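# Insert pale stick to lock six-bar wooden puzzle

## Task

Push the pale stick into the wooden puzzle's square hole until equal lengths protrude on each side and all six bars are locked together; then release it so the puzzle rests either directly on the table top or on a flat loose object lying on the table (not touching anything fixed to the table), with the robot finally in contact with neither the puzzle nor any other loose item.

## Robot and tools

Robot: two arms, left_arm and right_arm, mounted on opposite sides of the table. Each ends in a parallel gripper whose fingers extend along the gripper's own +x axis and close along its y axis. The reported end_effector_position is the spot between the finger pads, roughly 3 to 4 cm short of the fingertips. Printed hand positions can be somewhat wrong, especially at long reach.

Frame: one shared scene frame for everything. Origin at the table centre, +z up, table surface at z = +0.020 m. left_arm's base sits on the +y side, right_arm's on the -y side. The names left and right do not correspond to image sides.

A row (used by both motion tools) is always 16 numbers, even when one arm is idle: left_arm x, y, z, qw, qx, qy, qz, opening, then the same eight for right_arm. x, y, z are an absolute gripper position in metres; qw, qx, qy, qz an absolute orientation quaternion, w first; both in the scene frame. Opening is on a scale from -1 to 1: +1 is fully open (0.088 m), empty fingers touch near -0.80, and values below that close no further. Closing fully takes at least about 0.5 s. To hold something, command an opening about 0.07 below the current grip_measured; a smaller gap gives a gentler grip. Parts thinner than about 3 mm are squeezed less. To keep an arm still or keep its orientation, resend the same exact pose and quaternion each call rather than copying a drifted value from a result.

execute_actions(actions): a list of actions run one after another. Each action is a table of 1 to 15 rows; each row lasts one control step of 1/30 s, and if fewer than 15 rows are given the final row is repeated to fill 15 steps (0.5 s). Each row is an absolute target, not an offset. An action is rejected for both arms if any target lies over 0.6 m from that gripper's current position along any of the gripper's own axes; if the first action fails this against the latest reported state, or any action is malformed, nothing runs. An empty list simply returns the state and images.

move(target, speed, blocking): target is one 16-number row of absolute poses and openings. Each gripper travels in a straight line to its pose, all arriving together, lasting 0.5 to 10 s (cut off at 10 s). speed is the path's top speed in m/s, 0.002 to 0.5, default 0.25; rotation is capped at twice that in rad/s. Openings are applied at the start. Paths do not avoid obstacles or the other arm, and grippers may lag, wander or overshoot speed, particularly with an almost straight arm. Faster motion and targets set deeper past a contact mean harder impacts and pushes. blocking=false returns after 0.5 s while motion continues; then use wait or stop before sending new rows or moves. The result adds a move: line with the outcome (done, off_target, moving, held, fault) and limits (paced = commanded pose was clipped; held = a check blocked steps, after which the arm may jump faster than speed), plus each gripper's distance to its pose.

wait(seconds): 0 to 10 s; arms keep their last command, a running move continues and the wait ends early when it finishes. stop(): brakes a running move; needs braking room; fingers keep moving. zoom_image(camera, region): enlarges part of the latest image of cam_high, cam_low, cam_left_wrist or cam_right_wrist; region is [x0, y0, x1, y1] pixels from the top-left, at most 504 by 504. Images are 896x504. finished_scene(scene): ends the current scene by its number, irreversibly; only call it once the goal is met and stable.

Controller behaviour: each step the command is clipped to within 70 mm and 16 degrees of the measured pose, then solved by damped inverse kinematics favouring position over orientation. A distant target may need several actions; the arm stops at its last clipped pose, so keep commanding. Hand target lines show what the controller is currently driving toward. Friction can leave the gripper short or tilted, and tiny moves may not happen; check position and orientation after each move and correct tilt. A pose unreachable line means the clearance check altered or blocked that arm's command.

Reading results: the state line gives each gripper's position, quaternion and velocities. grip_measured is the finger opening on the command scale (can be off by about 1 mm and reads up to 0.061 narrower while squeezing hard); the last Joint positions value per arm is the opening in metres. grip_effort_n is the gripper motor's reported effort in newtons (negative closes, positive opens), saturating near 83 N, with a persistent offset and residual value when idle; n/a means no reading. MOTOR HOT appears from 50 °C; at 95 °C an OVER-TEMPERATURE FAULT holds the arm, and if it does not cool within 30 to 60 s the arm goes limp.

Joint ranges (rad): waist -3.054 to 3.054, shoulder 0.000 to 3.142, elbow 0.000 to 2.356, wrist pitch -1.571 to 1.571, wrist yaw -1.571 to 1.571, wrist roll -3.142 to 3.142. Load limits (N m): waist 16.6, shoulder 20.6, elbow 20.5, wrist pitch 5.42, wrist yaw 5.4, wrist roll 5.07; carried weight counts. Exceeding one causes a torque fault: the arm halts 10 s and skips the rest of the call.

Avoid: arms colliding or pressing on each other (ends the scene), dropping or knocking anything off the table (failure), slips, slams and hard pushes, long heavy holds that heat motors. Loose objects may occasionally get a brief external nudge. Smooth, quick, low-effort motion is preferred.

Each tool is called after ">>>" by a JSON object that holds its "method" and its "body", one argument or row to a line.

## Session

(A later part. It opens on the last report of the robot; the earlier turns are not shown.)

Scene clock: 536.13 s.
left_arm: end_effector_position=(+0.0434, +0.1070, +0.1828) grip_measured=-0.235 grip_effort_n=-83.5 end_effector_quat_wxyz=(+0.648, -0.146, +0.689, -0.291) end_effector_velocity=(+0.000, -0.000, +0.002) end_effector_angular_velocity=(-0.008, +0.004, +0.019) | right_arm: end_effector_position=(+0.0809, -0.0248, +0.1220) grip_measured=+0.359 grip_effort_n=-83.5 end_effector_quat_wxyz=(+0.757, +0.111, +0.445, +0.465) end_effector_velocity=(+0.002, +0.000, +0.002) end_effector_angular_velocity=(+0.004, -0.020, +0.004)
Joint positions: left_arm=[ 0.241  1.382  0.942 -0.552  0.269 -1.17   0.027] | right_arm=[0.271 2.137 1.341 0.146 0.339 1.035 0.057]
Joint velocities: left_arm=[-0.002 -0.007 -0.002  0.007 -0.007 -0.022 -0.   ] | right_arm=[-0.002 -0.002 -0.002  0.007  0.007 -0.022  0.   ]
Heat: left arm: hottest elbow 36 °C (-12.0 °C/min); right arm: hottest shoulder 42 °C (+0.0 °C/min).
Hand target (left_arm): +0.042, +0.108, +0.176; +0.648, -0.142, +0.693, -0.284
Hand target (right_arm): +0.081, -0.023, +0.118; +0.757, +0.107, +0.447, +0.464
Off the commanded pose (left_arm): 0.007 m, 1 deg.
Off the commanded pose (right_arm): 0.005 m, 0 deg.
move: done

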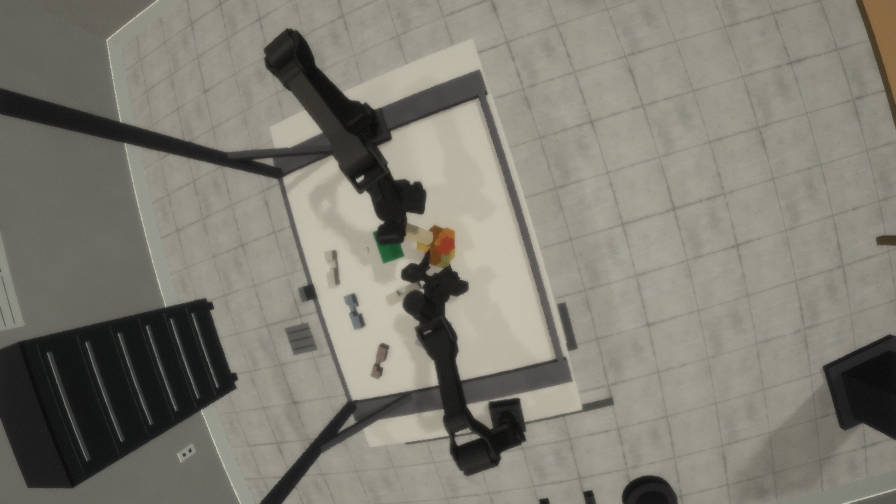

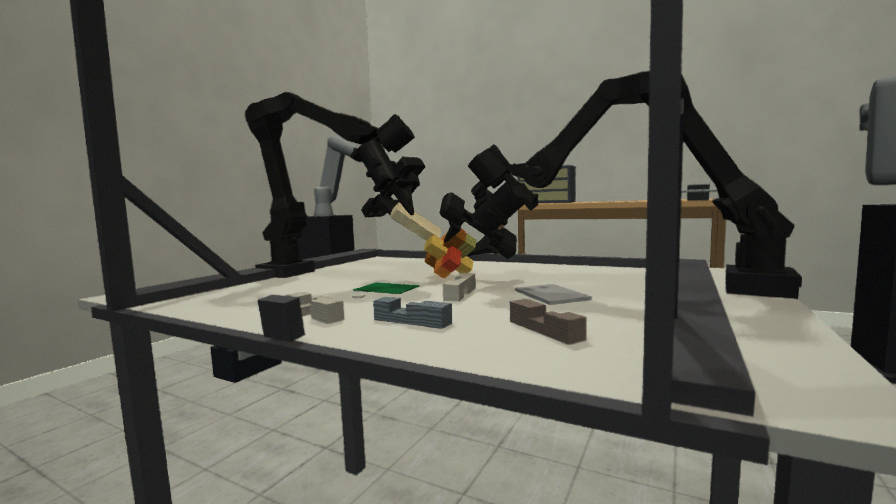

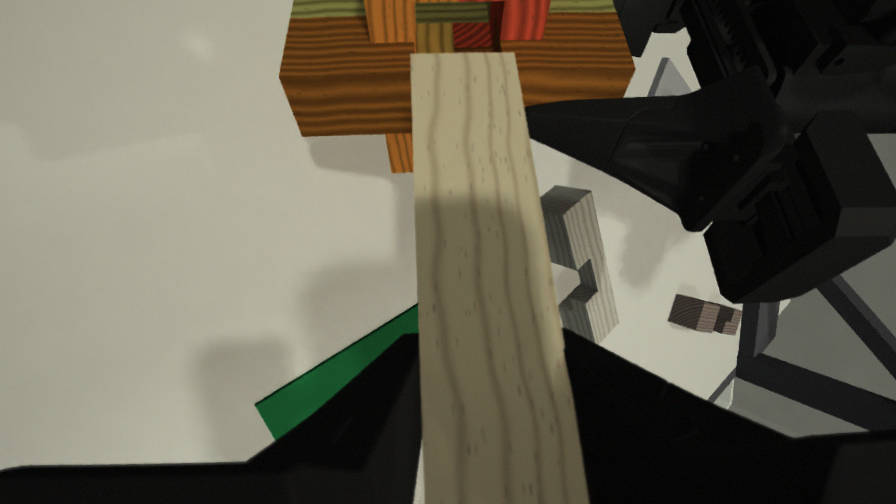

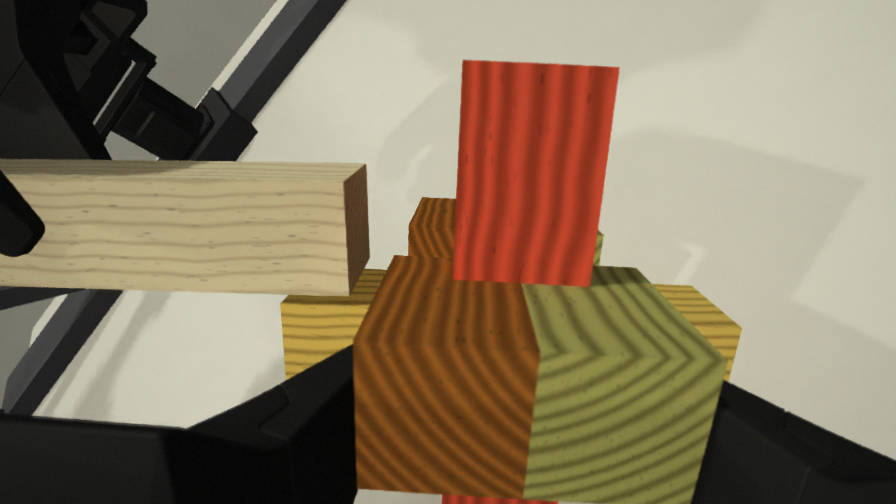

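>>> {"method": "zoom_image", "body": {
  "camera": "cam_left_wrist",
  "region": [270, 0, 420, 150]
}}

>>> {"method": "zoom_image", "body": {
  "camera": "cam_left_wrist",
  "region": [500, 0, 650, 150]
}}

Region (270, 0, 420, 150) of cam_left_wrist's 896x504 image, scaled by 3.360, with more detail than that image has.

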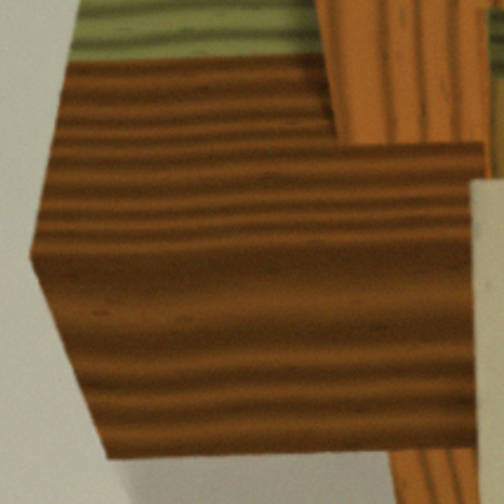

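Region (500, 0, 650, 150) of cam_left_wrist's 896x504 image, scaled by 3.360, with more detail than that image has.

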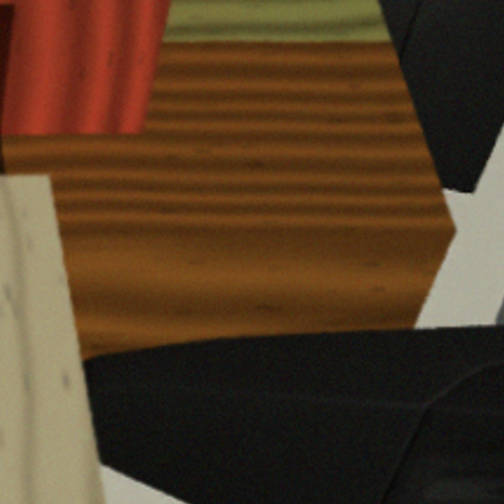

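>>> {"method": "move", "body": {
  "target": [0.0477,0.1044,0.1712,0.6413,-0.1512,0.6939,-0.2908,-0.31,0.0814,-0.0224,0.1175,0.7572,0.1073,0.447,0.464,0.3],
  "speed": 0.015
}}

Scene clock: 637.13 s.
left_arm: end_effector_position=(+0.0476, +0.1033, +0.1774) grip_measured=-0.235 grip_effort_n=-83.5 end_effector_quat_wxyz=(+0.642, -0.156, +0.690, -0.295) end_effector_velocity=(+0.003, -0.000, -0.000) end_effector_angular_velocity=(+0.001, -0.006, +0.027) | right_arm: end_effector_position=(+0.0809, -0.0248, +0.1220) grip_measured=+0.359 grip_effort_n=-83.5 end_effector_quat_wxyz=(+0.757, +0.111, +0.445, +0.465) end_effector_velocity=(+0.001, -0.001, -0.001) end_effector_angular_velocity=(-0.009, -0.003, +0.008)
Joint positions: left_arm=[ 0.26   1.397  0.921 -0.503  0.292 -1.168  0.027] | right_arm=[0.271 2.137 1.341 0.146 0.339 1.035 0.057]
Joint velocities: left_arm=[-0.002 -0.002 -0.002  0.007 -0.022 -0.022 -0.   ] | right_arm=[-0.002 -0.002 -0.002 -0.007 -0.007 -0.007 -0.   ]
Heat: left arm: hottest elbow 36 °C (+0.0 °C/min); right arm: hottest shoulder 42 °C (+0.0 °C/min).
Hand target (left_arm): +0.048, +0.105, +0.171; +0.641, -0.151, +0.694, -0.291
Hand target (right_arm): +0.081, -0.023, +0.118; +0.757, +0.107, +0.447, +0.464
Off the commanded pose (left_arm): 0.006 m, 1 deg.
Off the commanded pose (right_arm): 0.005 m, 0 deg.
move: done

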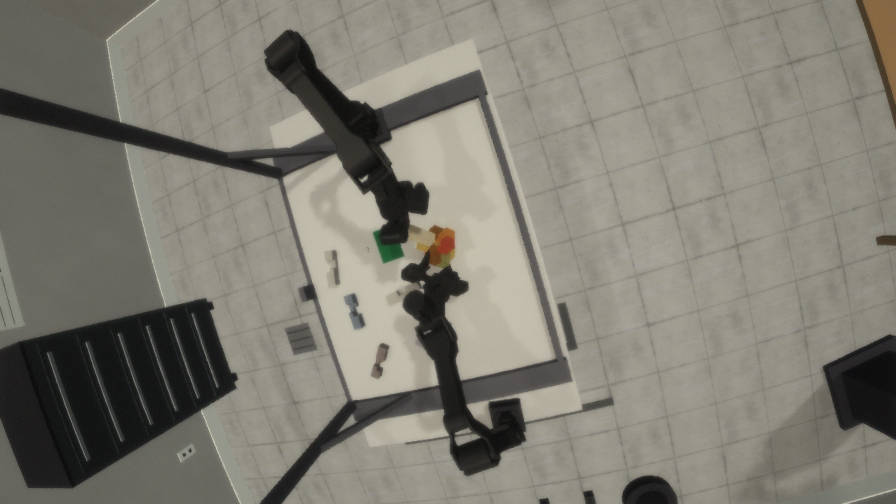

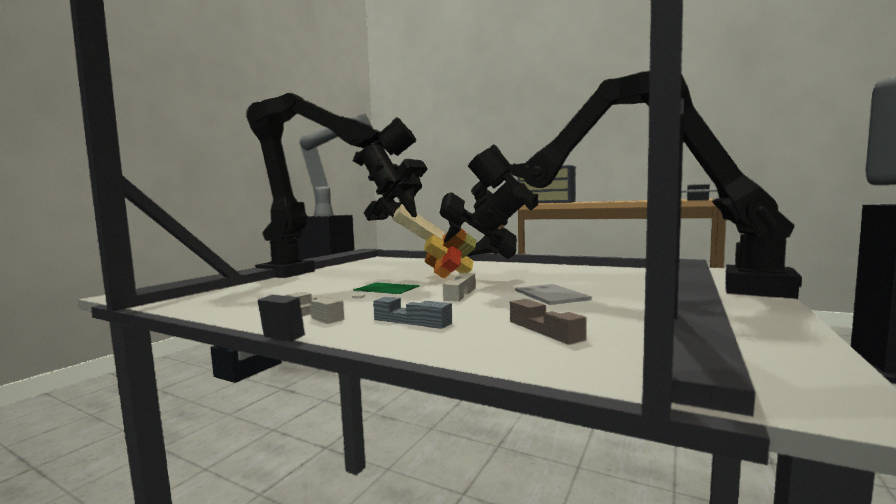

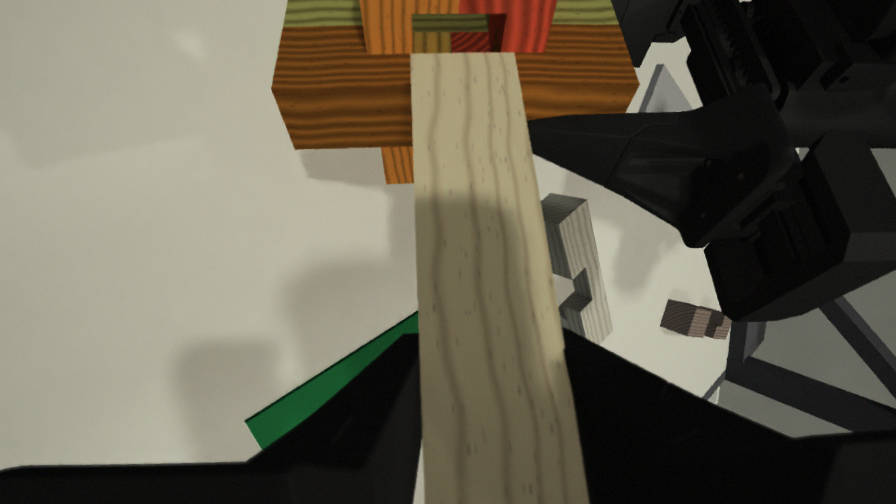

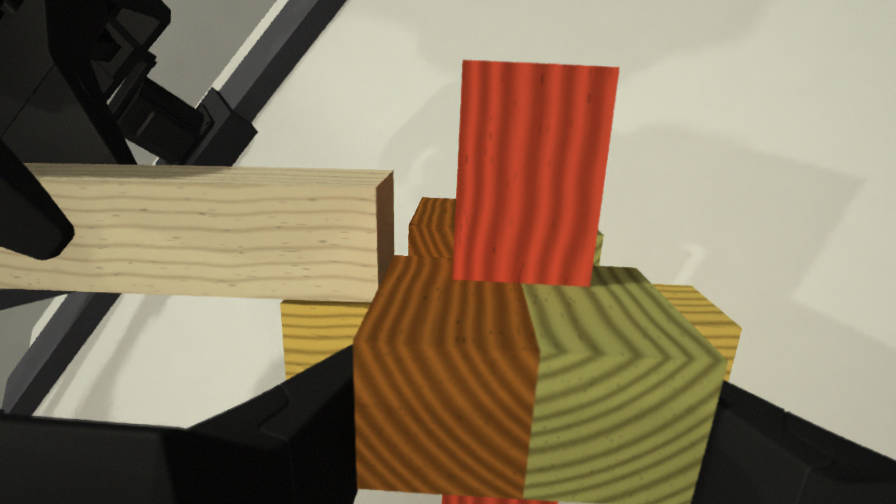

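>>> {"method": "zoom_image", "body": {
  "camera": "cam_left_wrist",
  "region": [390, 0, 460, 70]
}}

>>> {"method": "zoom_image", "body": {
  "camera": "cam_left_wrist",
  "region": [470, 0, 540, 70]
}}

>>> {"method": "zoom_image", "body": {
  "camera": "cam_right_wrist",
  "region": [250, 250, 410, 340]
}}

Region (390, 0, 460, 70) of cam_left_wrist's 896x504 image, scaled by 7.200, with more detail than that image has.

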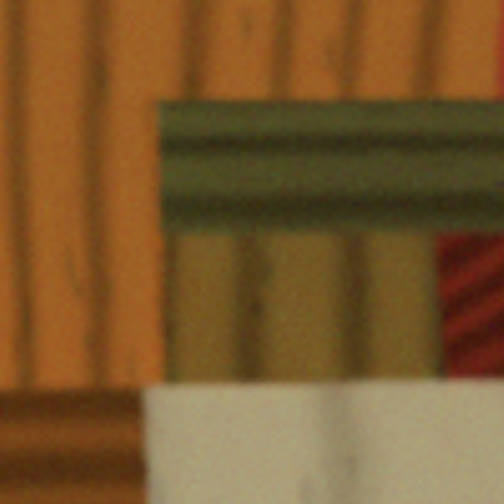

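Region (470, 0, 540, 70) of cam_left_wrist's 896x504 image, scaled by 7.200, with more detail than that image has.

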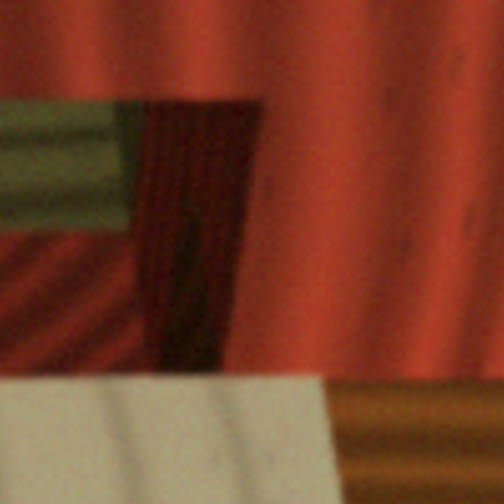

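Region (250, 250, 410, 340) of cam_right_wrist's 896x504 image, scaled by 3.150, with more detail than that image has; it fills the top 284 rows of this view, and the rest is white.

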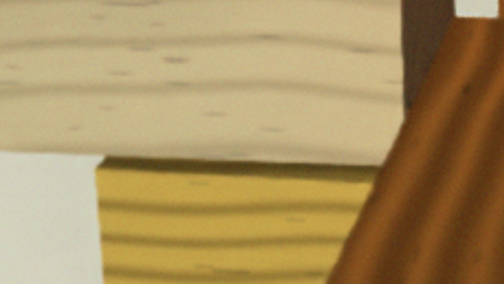

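>>> {"method": "zoom_image", "body": {
  "camera": "cam_left_wrist",
  "region": [398, 4, 428, 34]
}}

>>> {"method": "zoom_image", "body": {
  "camera": "cam_left_wrist",
  "region": [398, 34, 428, 64]
}}

Region (398, 4, 428, 34) of cam_left_wrist's 896x504 image, scaled by 16.800, with more detail than that image has.

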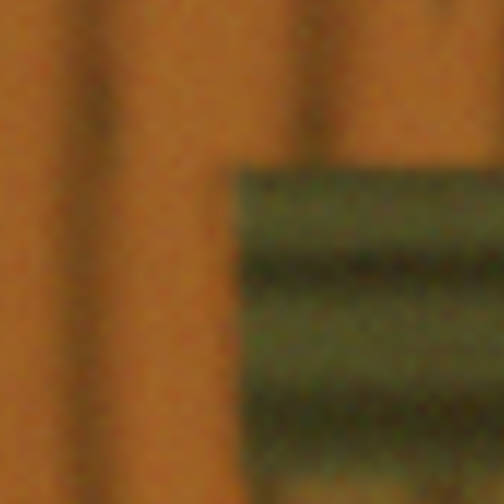

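Region (398, 34, 428, 64) of cam_left_wrist's 896x504 image, scaled by 16.800, with more detail than that image has.

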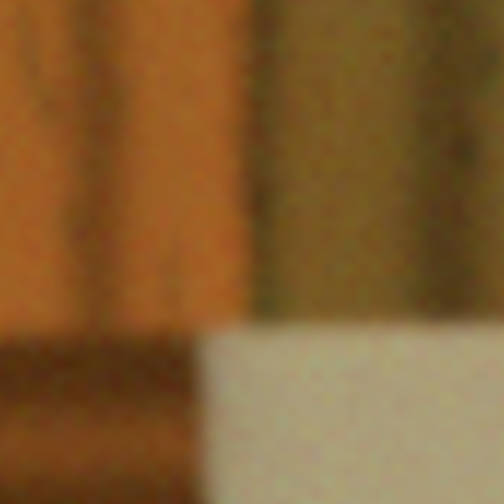

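>>> {"method": "move", "body": {
  "target": [0.0517,0.0995,0.1662,0.6413,-0.1512,0.6939,-0.2908,-0.31,0.0814,-0.0224,0.1175,0.7572,0.1073,0.447,0.464,0.3],
  "speed": 0.01
}}

Scene clock: 670.83 s.
left_arm: end_effector_position=(+0.0514, +0.0989, +0.1720) grip_measured=-0.235 grip_effort_n=-83.5 end_effector_quat_wxyz=(+0.642, -0.156, +0.690, -0.296) end_effector_velocity=(+0.000, +0.000, -0.001) end_effector_angular_velocity=(+0.000, -0.002, +0.007) | right_arm: end_effector_position=(+0.0809, -0.0248, +0.1220) grip_measured=+0.359 grip_effort_n=-83.5 end_effector_quat_wxyz=(+0.757, +0.111, +0.445, +0.465) end_effector_velocity=(+0.001, -0.001, -0.001) end_effector_angular_velocity=(-0.009, -0.003, +0.008)
Joint positions: left_arm=[ 0.27   1.423  0.921 -0.478  0.298 -1.159  0.027] | right_arm=[0.271 2.137 1.341 0.146 0.339 1.035 0.057]
Joint velocities: left_arm=[-0.002 -0.002 -0.007  0.007 -0.007 -0.007 -0.   ] | right_arm=[-0.002 -0.002 -0.002 -0.007 -0.007 -0.007 -0.   ]
Heat: left arm: hottest elbow 36 °C (+0.0 °C/min); right arm: hottest shoulder 43 °C (+1.0 °C/min).
Hand target (left_arm): +0.052, +0.100, +0.166; +0.641, -0.151, +0.694, -0.291
Hand target (right_arm): +0.081, -0.023, +0.118; +0.757, +0.108, +0.447, +0.464
Off the commanded pose (left_arm): 0.006 m, 1 deg.
Off the commanded pose (right_arm): 0.005 m, 0 deg.
move: done

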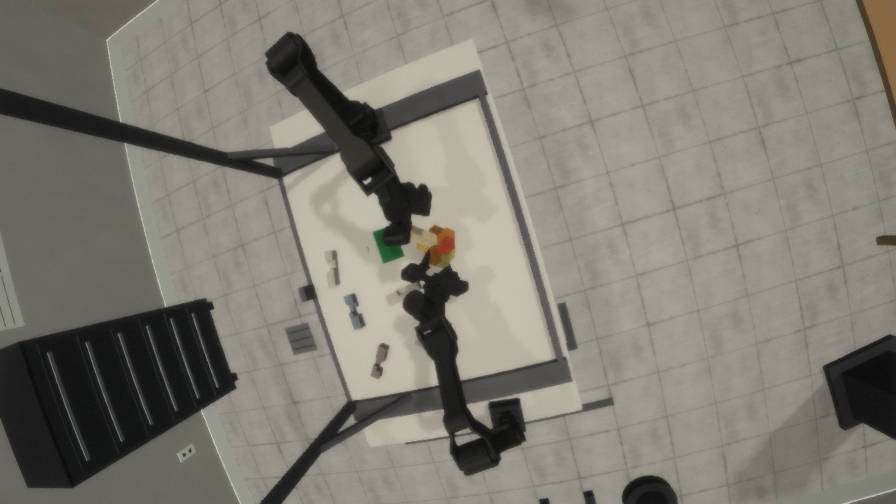

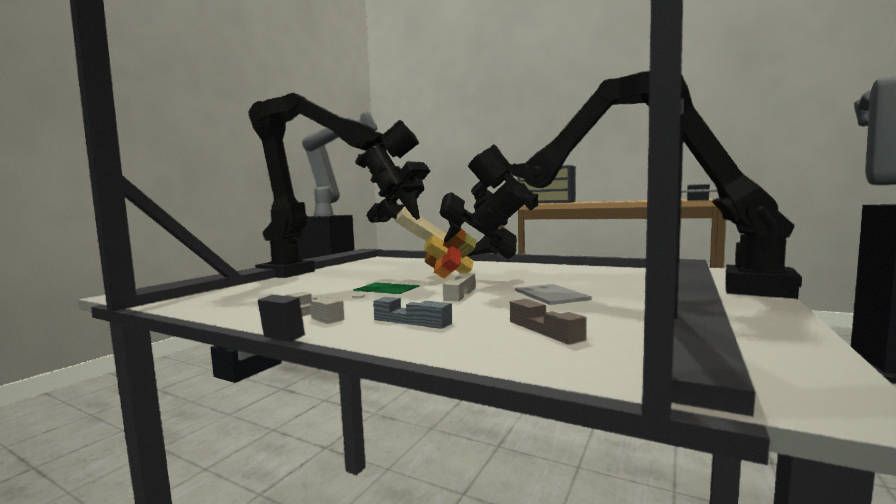

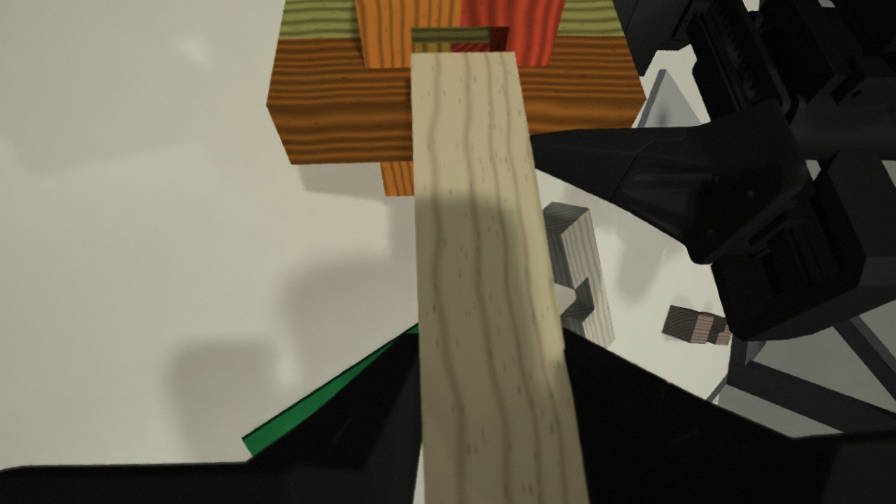

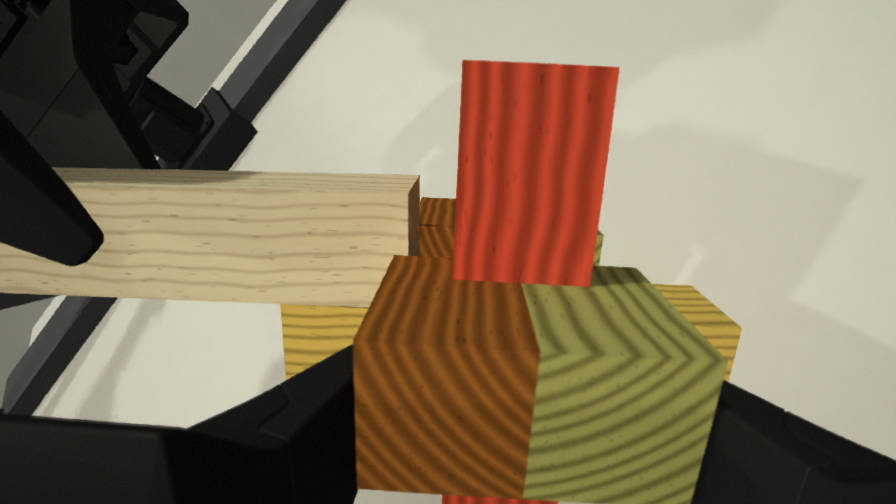

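>>> {"method": "zoom_image", "body": {
  "camera": "cam_right_wrist",
  "region": [250, 160, 470, 340]
}}

>>> {"method": "zoom_image", "body": {
  "camera": "cam_left_wrist",
  "region": [390, 10, 540, 90]
}}

Region (250, 160, 470, 340) of cam_right_wrist's 896x504 image, scaled by 2.291, with more detail than that image has; it fills the top 412 rows of this view, and the rest is white.

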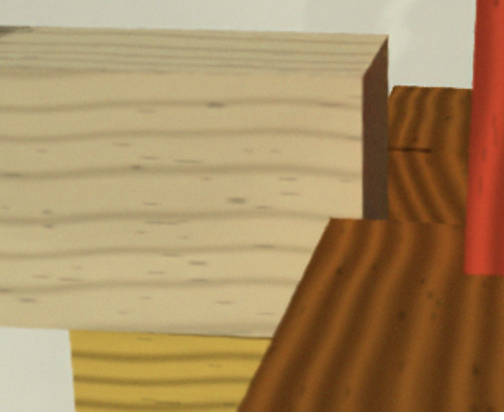

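Region (390, 10, 540, 90) of cam_left_wrist's 896x504 image, scaled by 3.360, with more detail than that image has; it fills the top 269 rows of this view, and the rest is white.

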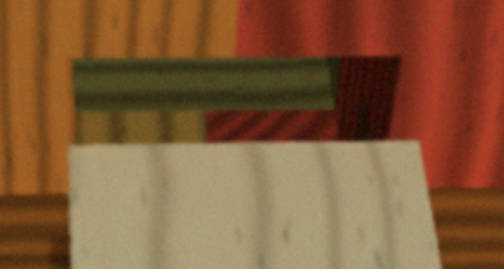

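>>> {"method": "move", "body": {
  "target": [0.0609,0.0906,0.1567,0.6413,-0.1512,0.6939,-0.2908,-0.31,0.0814,-0.0224,0.1175,0.7572,0.1073,0.447,0.464,0.3],
  "speed": 0.01
}}

Scene clock: 678.53 s.
left_arm: end_effector_position=(+0.0583, +0.0928, +0.1633) grip_measured=-0.235 grip_effort_n=-83.5 end_effector_quat_wxyz=(+0.640, -0.155, +0.691, -0.297) end_effector_velocity=(-0.001, +0.004, -0.003) end_effector_angular_velocity=(+0.022, -0.003, -0.004) | right_arm: end_effector_position=(+0.0808, -0.0249, +0.1217) grip_measured=+0.359 grip_effort_n=-83.5 end_effector_quat_wxyz=(+0.757, +0.110, +0.445, +0.465) end_effector_velocity=(+0.001, -0.003, -0.004) end_effector_angular_velocity=(-0.024, -0.006, +0.008)
Joint positions: left_arm=[ 0.291  1.467  0.923 -0.442  0.316 -1.139  0.027] | right_arm=[0.271 2.137 1.341 0.145 0.338 1.034 0.057]
Joint velocities: left_arm=[-0.002 -0.002 -0.002 -0.022 -0.007  0.007 -0.   ] | right_arm=[-0.002 -0.002 -0.002 -0.022 -0.007 -0.007 -0.   ]
Heat: left arm: hottest elbow 36 °C (+0.0 °C/min); right arm: hottest shoulder 43 °C (+1.0 °C/min).
Hand target (left_arm): +0.061, +0.091, +0.157; +0.641, -0.151, +0.694, -0.291
Hand target (right_arm): +0.081, -0.023, +0.118; +0.757, +0.107, +0.447, +0.464
Off the commanded pose (left_arm): 0.007 m, 1 deg.
Off the commanded pose (right_arm): 0.005 m, 0 deg.
move: done

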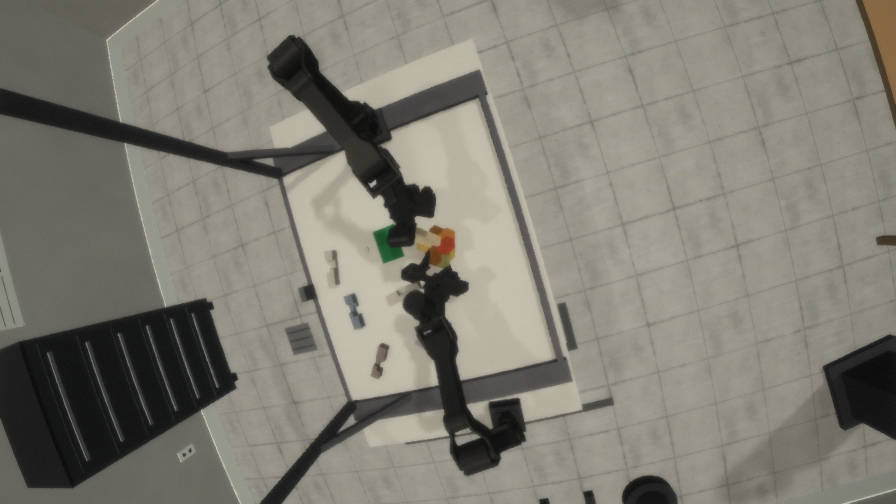

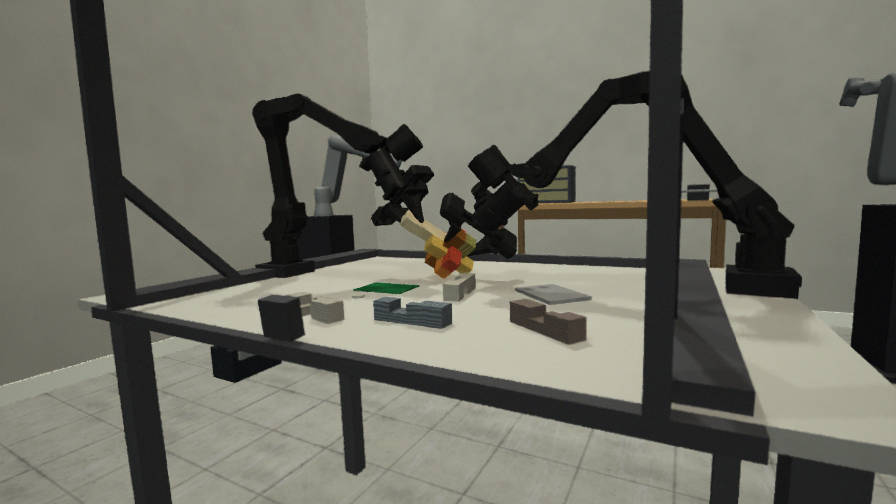

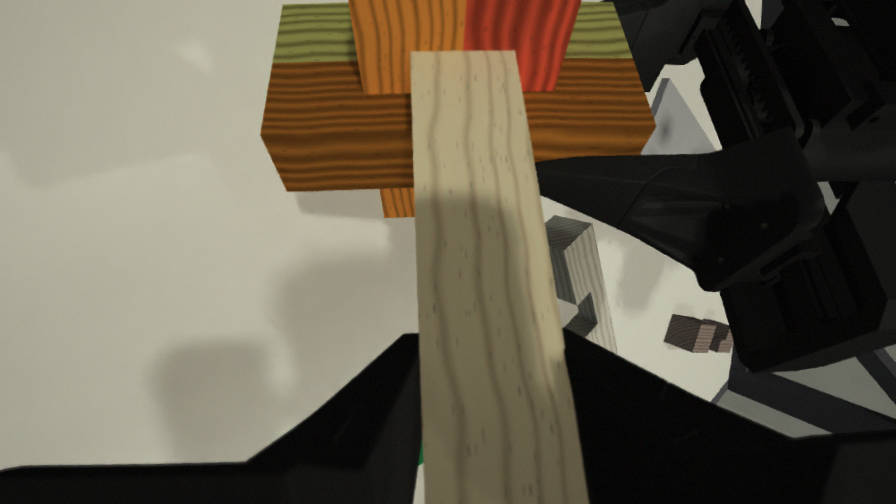

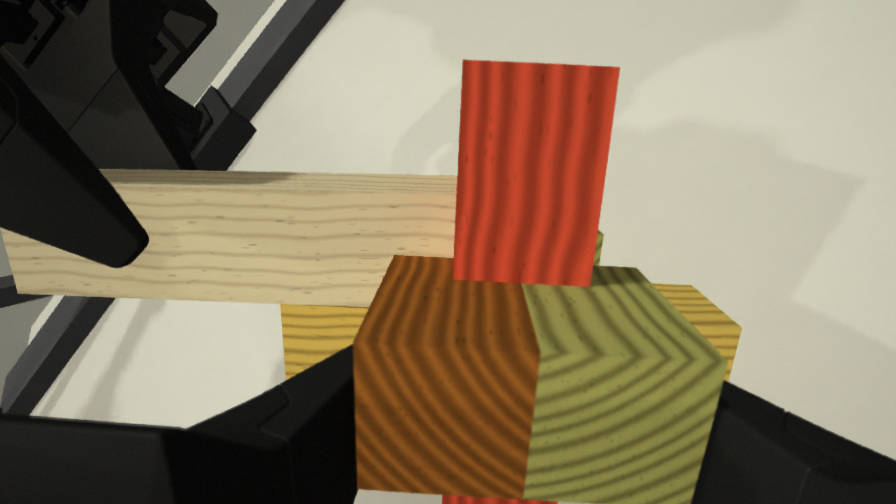

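>>> {"method": "zoom_image", "body": {
  "camera": "cam_left_wrist",
  "region": [390, 20, 540, 110]
}}

>>> {"method": "zoom_image", "body": {
  "camera": "cam_right_wrist",
  "region": [230, 150, 480, 330]
}}

Region (390, 20, 540, 110) of cam_left_wrist's 896x504 image, scaled by 3.360, with more detail than that image has; it fills the top 302 rows of this view, and the rest is white.

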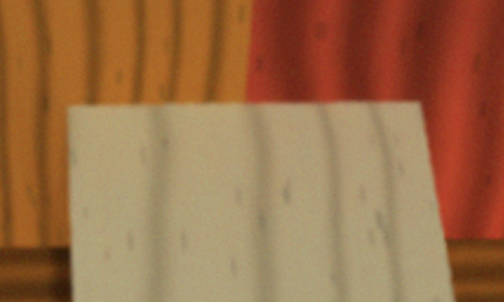

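Region (230, 150, 480, 330) of cam_right_wrist's 896x504 image, scaled by 2.016, with more detail than that image has; it fills the top 363 rows of this view, and the rest is white.

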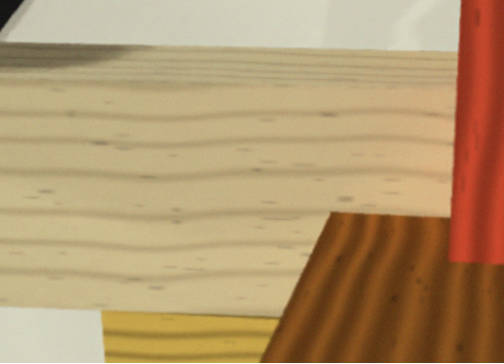

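>>> {"method": "move", "body": {
  "target": [0.0601,0.0932,0.1603,0.6371,-0.1495,0.6978,-0.2916,-0.31,0.0814,-0.0224,0.1175,0.7572,0.1073,0.447,0.464,0.3],
  "speed": 0.01
}}

Scene clock: 744.33 s.
left_arm: end_effector_position=(+0.0591, +0.0934, +0.1649) grip_measured=-0.235 grip_effort_n=-83.5 end_effector_quat_wxyz=(+0.638, -0.154, +0.693, -0.298) end_effector_velocity=(+0.001, +0.005, -0.002) end_effector_angular_velocity=(+0.021, -0.016, +0.004) | right_arm: end_effector_position=(+0.0810, -0.0248, +0.1219) grip_measured=+0.359 grip_effort_n=-83.5 end_effector_quat_wxyz=(+0.757, +0.110, +0.445, +0.465) end_effector_velocity=(-0.002, -0.002, -0.001) end_effector_angular_velocity=(-0.007, +0.009, +0.004)
Joint positions: left_arm=[ 0.297  1.467  0.931 -0.455  0.325 -1.131  0.027] | right_arm=[0.271 2.137 1.341 0.145 0.338 1.034 0.057]
Joint velocities: left_arm=[-0.002 -0.007 -0.002 -0.022 -0.022  0.007  0.   ] | right_arm=[ 0.002 -0.002 -0.002 -0.007 -0.007  0.007 -0.   ]
Heat: left arm: hottest elbow 39 °C (+3.0 °C/min); right arm: hottest shoulder 43 °C (+0.0 °C/min).
Hand target (left_arm): +0.060, +0.093, +0.160; +0.637, -0.150, +0.698, -0.292
Hand target (right_arm): +0.081, -0.023, +0.117; +0.757, +0.107, +0.447, +0.464
Off the commanded pose (left_arm): 0.005 m, 1 deg.
Off the commanded pose (right_arm): 0.005 m, 0 deg.
move: done

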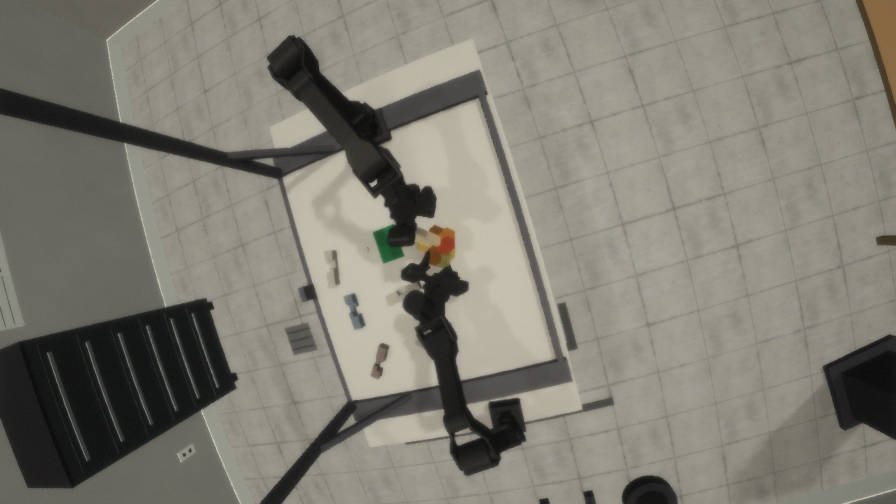

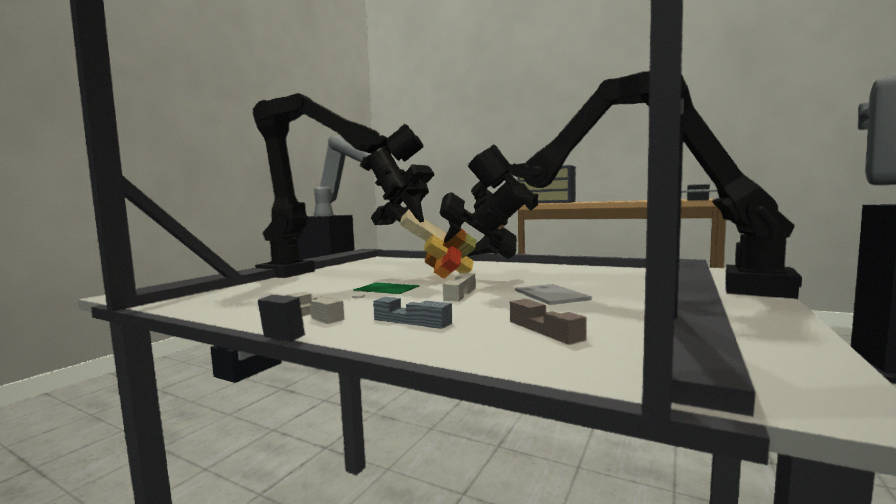

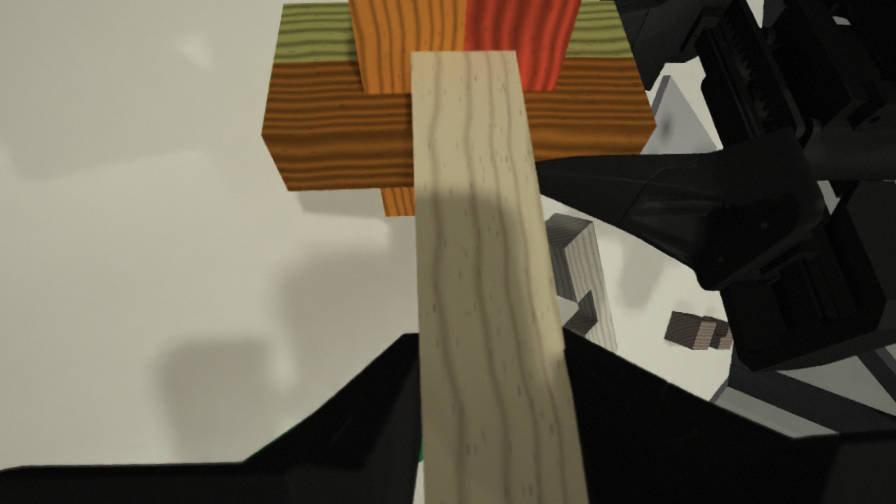

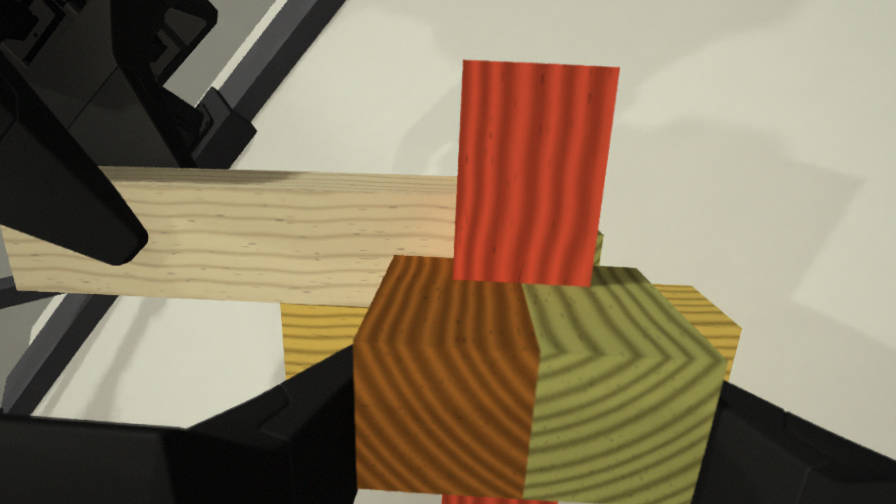

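>>> {"method": "zoom_image", "body": {
  "camera": "cam_right_wrist",
  "region": [250, 270, 400, 340]
}}

>>> {"method": "zoom_image", "body": {
  "camera": "cam_left_wrist",
  "region": [390, 20, 540, 110]
}}

Region (250, 270, 400, 340) of cam_right_wrist's 896x504 image, scaled by 3.360, with more detail than that image has; it fills the top 235 rows of this view, and the rest is white.

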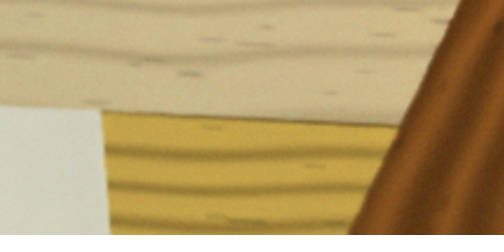

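Region (390, 20, 540, 110) of cam_left_wrist's 896x504 image, scaled by 3.360, with more detail than that image has; it fills the top 302 rows of this view, and the rest is white.

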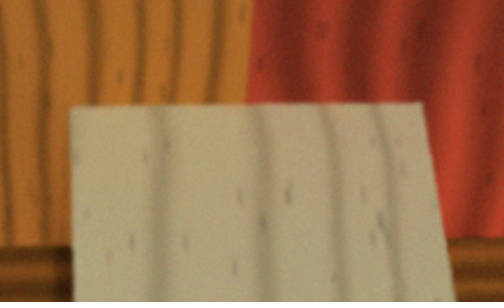

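>>> {"method": "move", "body": {
  "target": [0.0635,0.0906,0.1577,0.6336,-0.1481,0.7010,-0.2923,-0.31,0.0814,-0.0224,0.1175,0.7572,0.1073,0.447,0.464,0.3],
  "speed": 0.008
}}

Scene clock: 757.13 s.
left_arm: end_effector_position=(+0.0602, +0.0927, +0.1638) grip_measured=-0.235 grip_effort_n=-83.5 end_effector_quat_wxyz=(+0.632, -0.152, +0.698, -0.299) end_effector_velocity=(-0.001, +0.003, -0.003) end_effector_angular_velocity=(+0.012, -0.006, -0.004) | right_arm: end_effector_position=(+0.0812, -0.0249, +0.1218) grip_measured=+0.359 grip_effort_n=-83.5 end_effector_quat_wxyz=(+0.758, +0.111, +0.446, +0.464) end_effector_velocity=(+0.000, +0.001, +0.001) end_effector_angular_velocity=(+0.005, -0.000, +0.008)
Joint positions: left_arm=[ 0.308  1.479  0.938 -0.461  0.346 -1.119  0.027] | right_arm=[0.27  2.137 1.341 0.144 0.338 1.036 0.057]
Joint velocities: left_arm=[-0.002 -0.002 -0.007 -0.007 -0.007  0.007 -0.   ] | right_arm=[-0.002 -0.002 -0.002  0.007 -0.007 -0.007 -0.   ]
Heat: left arm: hottest elbow 39 °C (+2.0 °C/min); right arm: hottest shoulder 43 °C (+0.0 °C/min).
Hand target (left_arm): +0.063, +0.091, +0.158; +0.633, -0.148, +0.701, -0.292
Hand target (right_arm): +0.081, -0.023, +0.117; +0.757, +0.107, +0.447, +0.464
Off the commanded pose (left_arm): 0.007 m, 1 deg.
Off the commanded pose (right_arm): 0.005 m, 0 deg.
move: done

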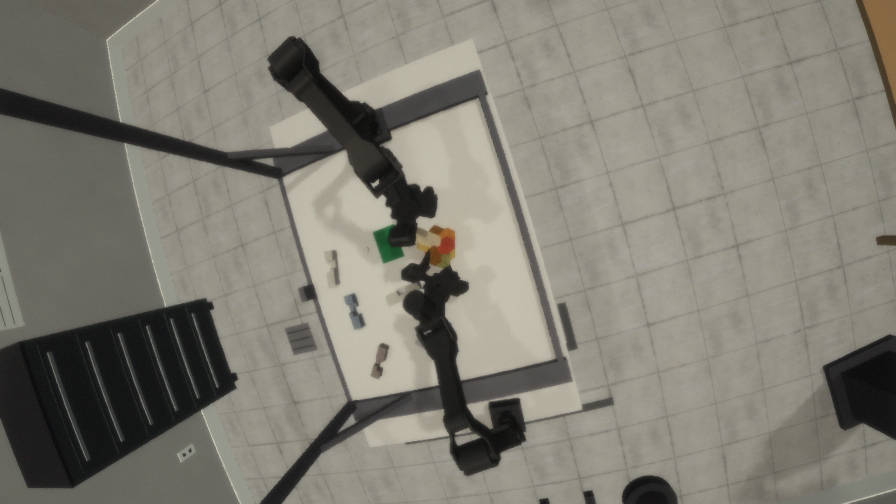

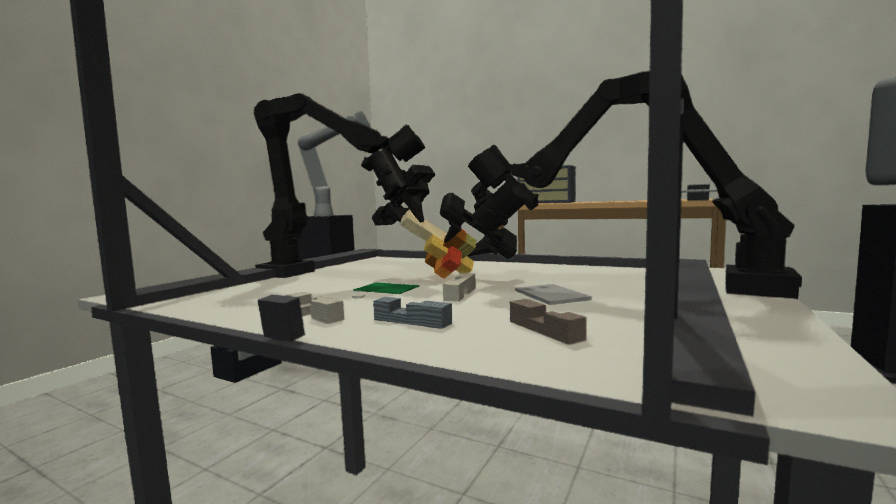

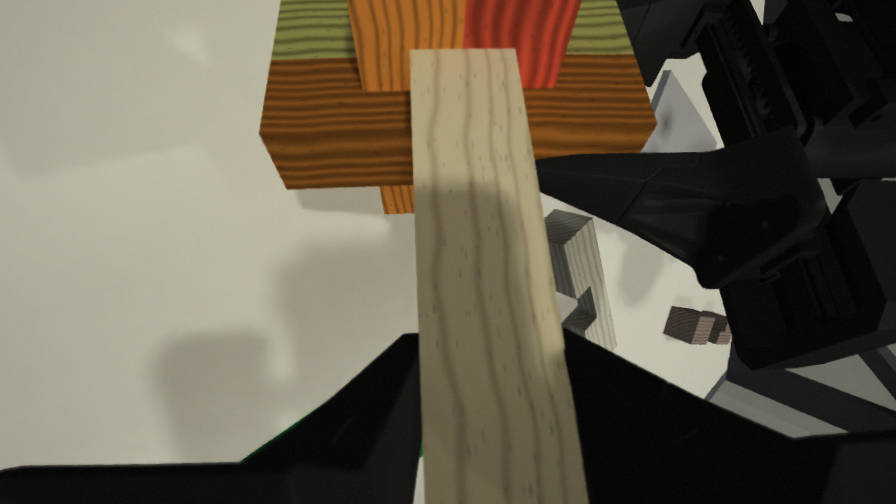

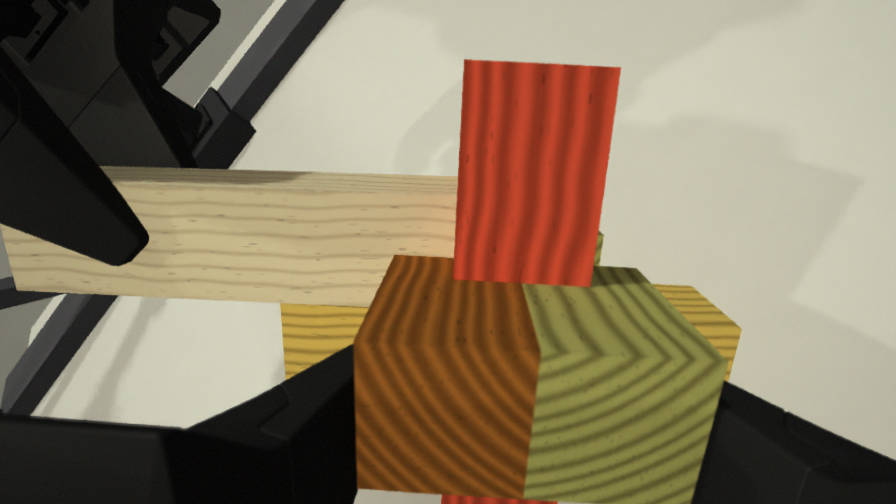

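>>> {"method": "zoom_image", "body": {
  "camera": "cam_left_wrist",
  "region": [340, 30, 590, 110]
}}

>>> {"method": "zoom_image", "body": {
  "camera": "cam_right_wrist",
  "region": [380, 150, 480, 290]
}}

Region (340, 30, 590, 110) of cam_left_wrist's 896x504 image, scaled by 2.016, with more detail than that image has; it fills the top 161 rows of this view, and the rest is white.

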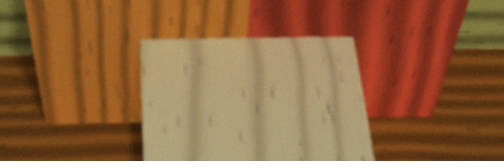

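Region (380, 150, 480, 290) of cam_right_wrist's 896x504 image, scaled by 3.600, with more detail than that image has; it fills the left 360 columns of this view, and the rest is white.

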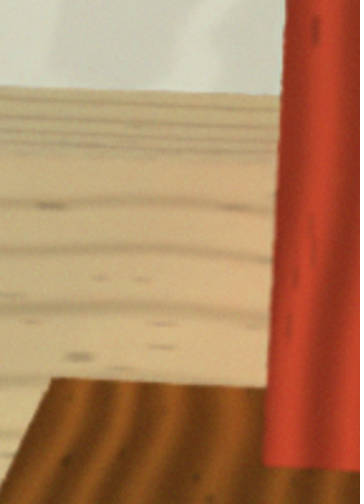

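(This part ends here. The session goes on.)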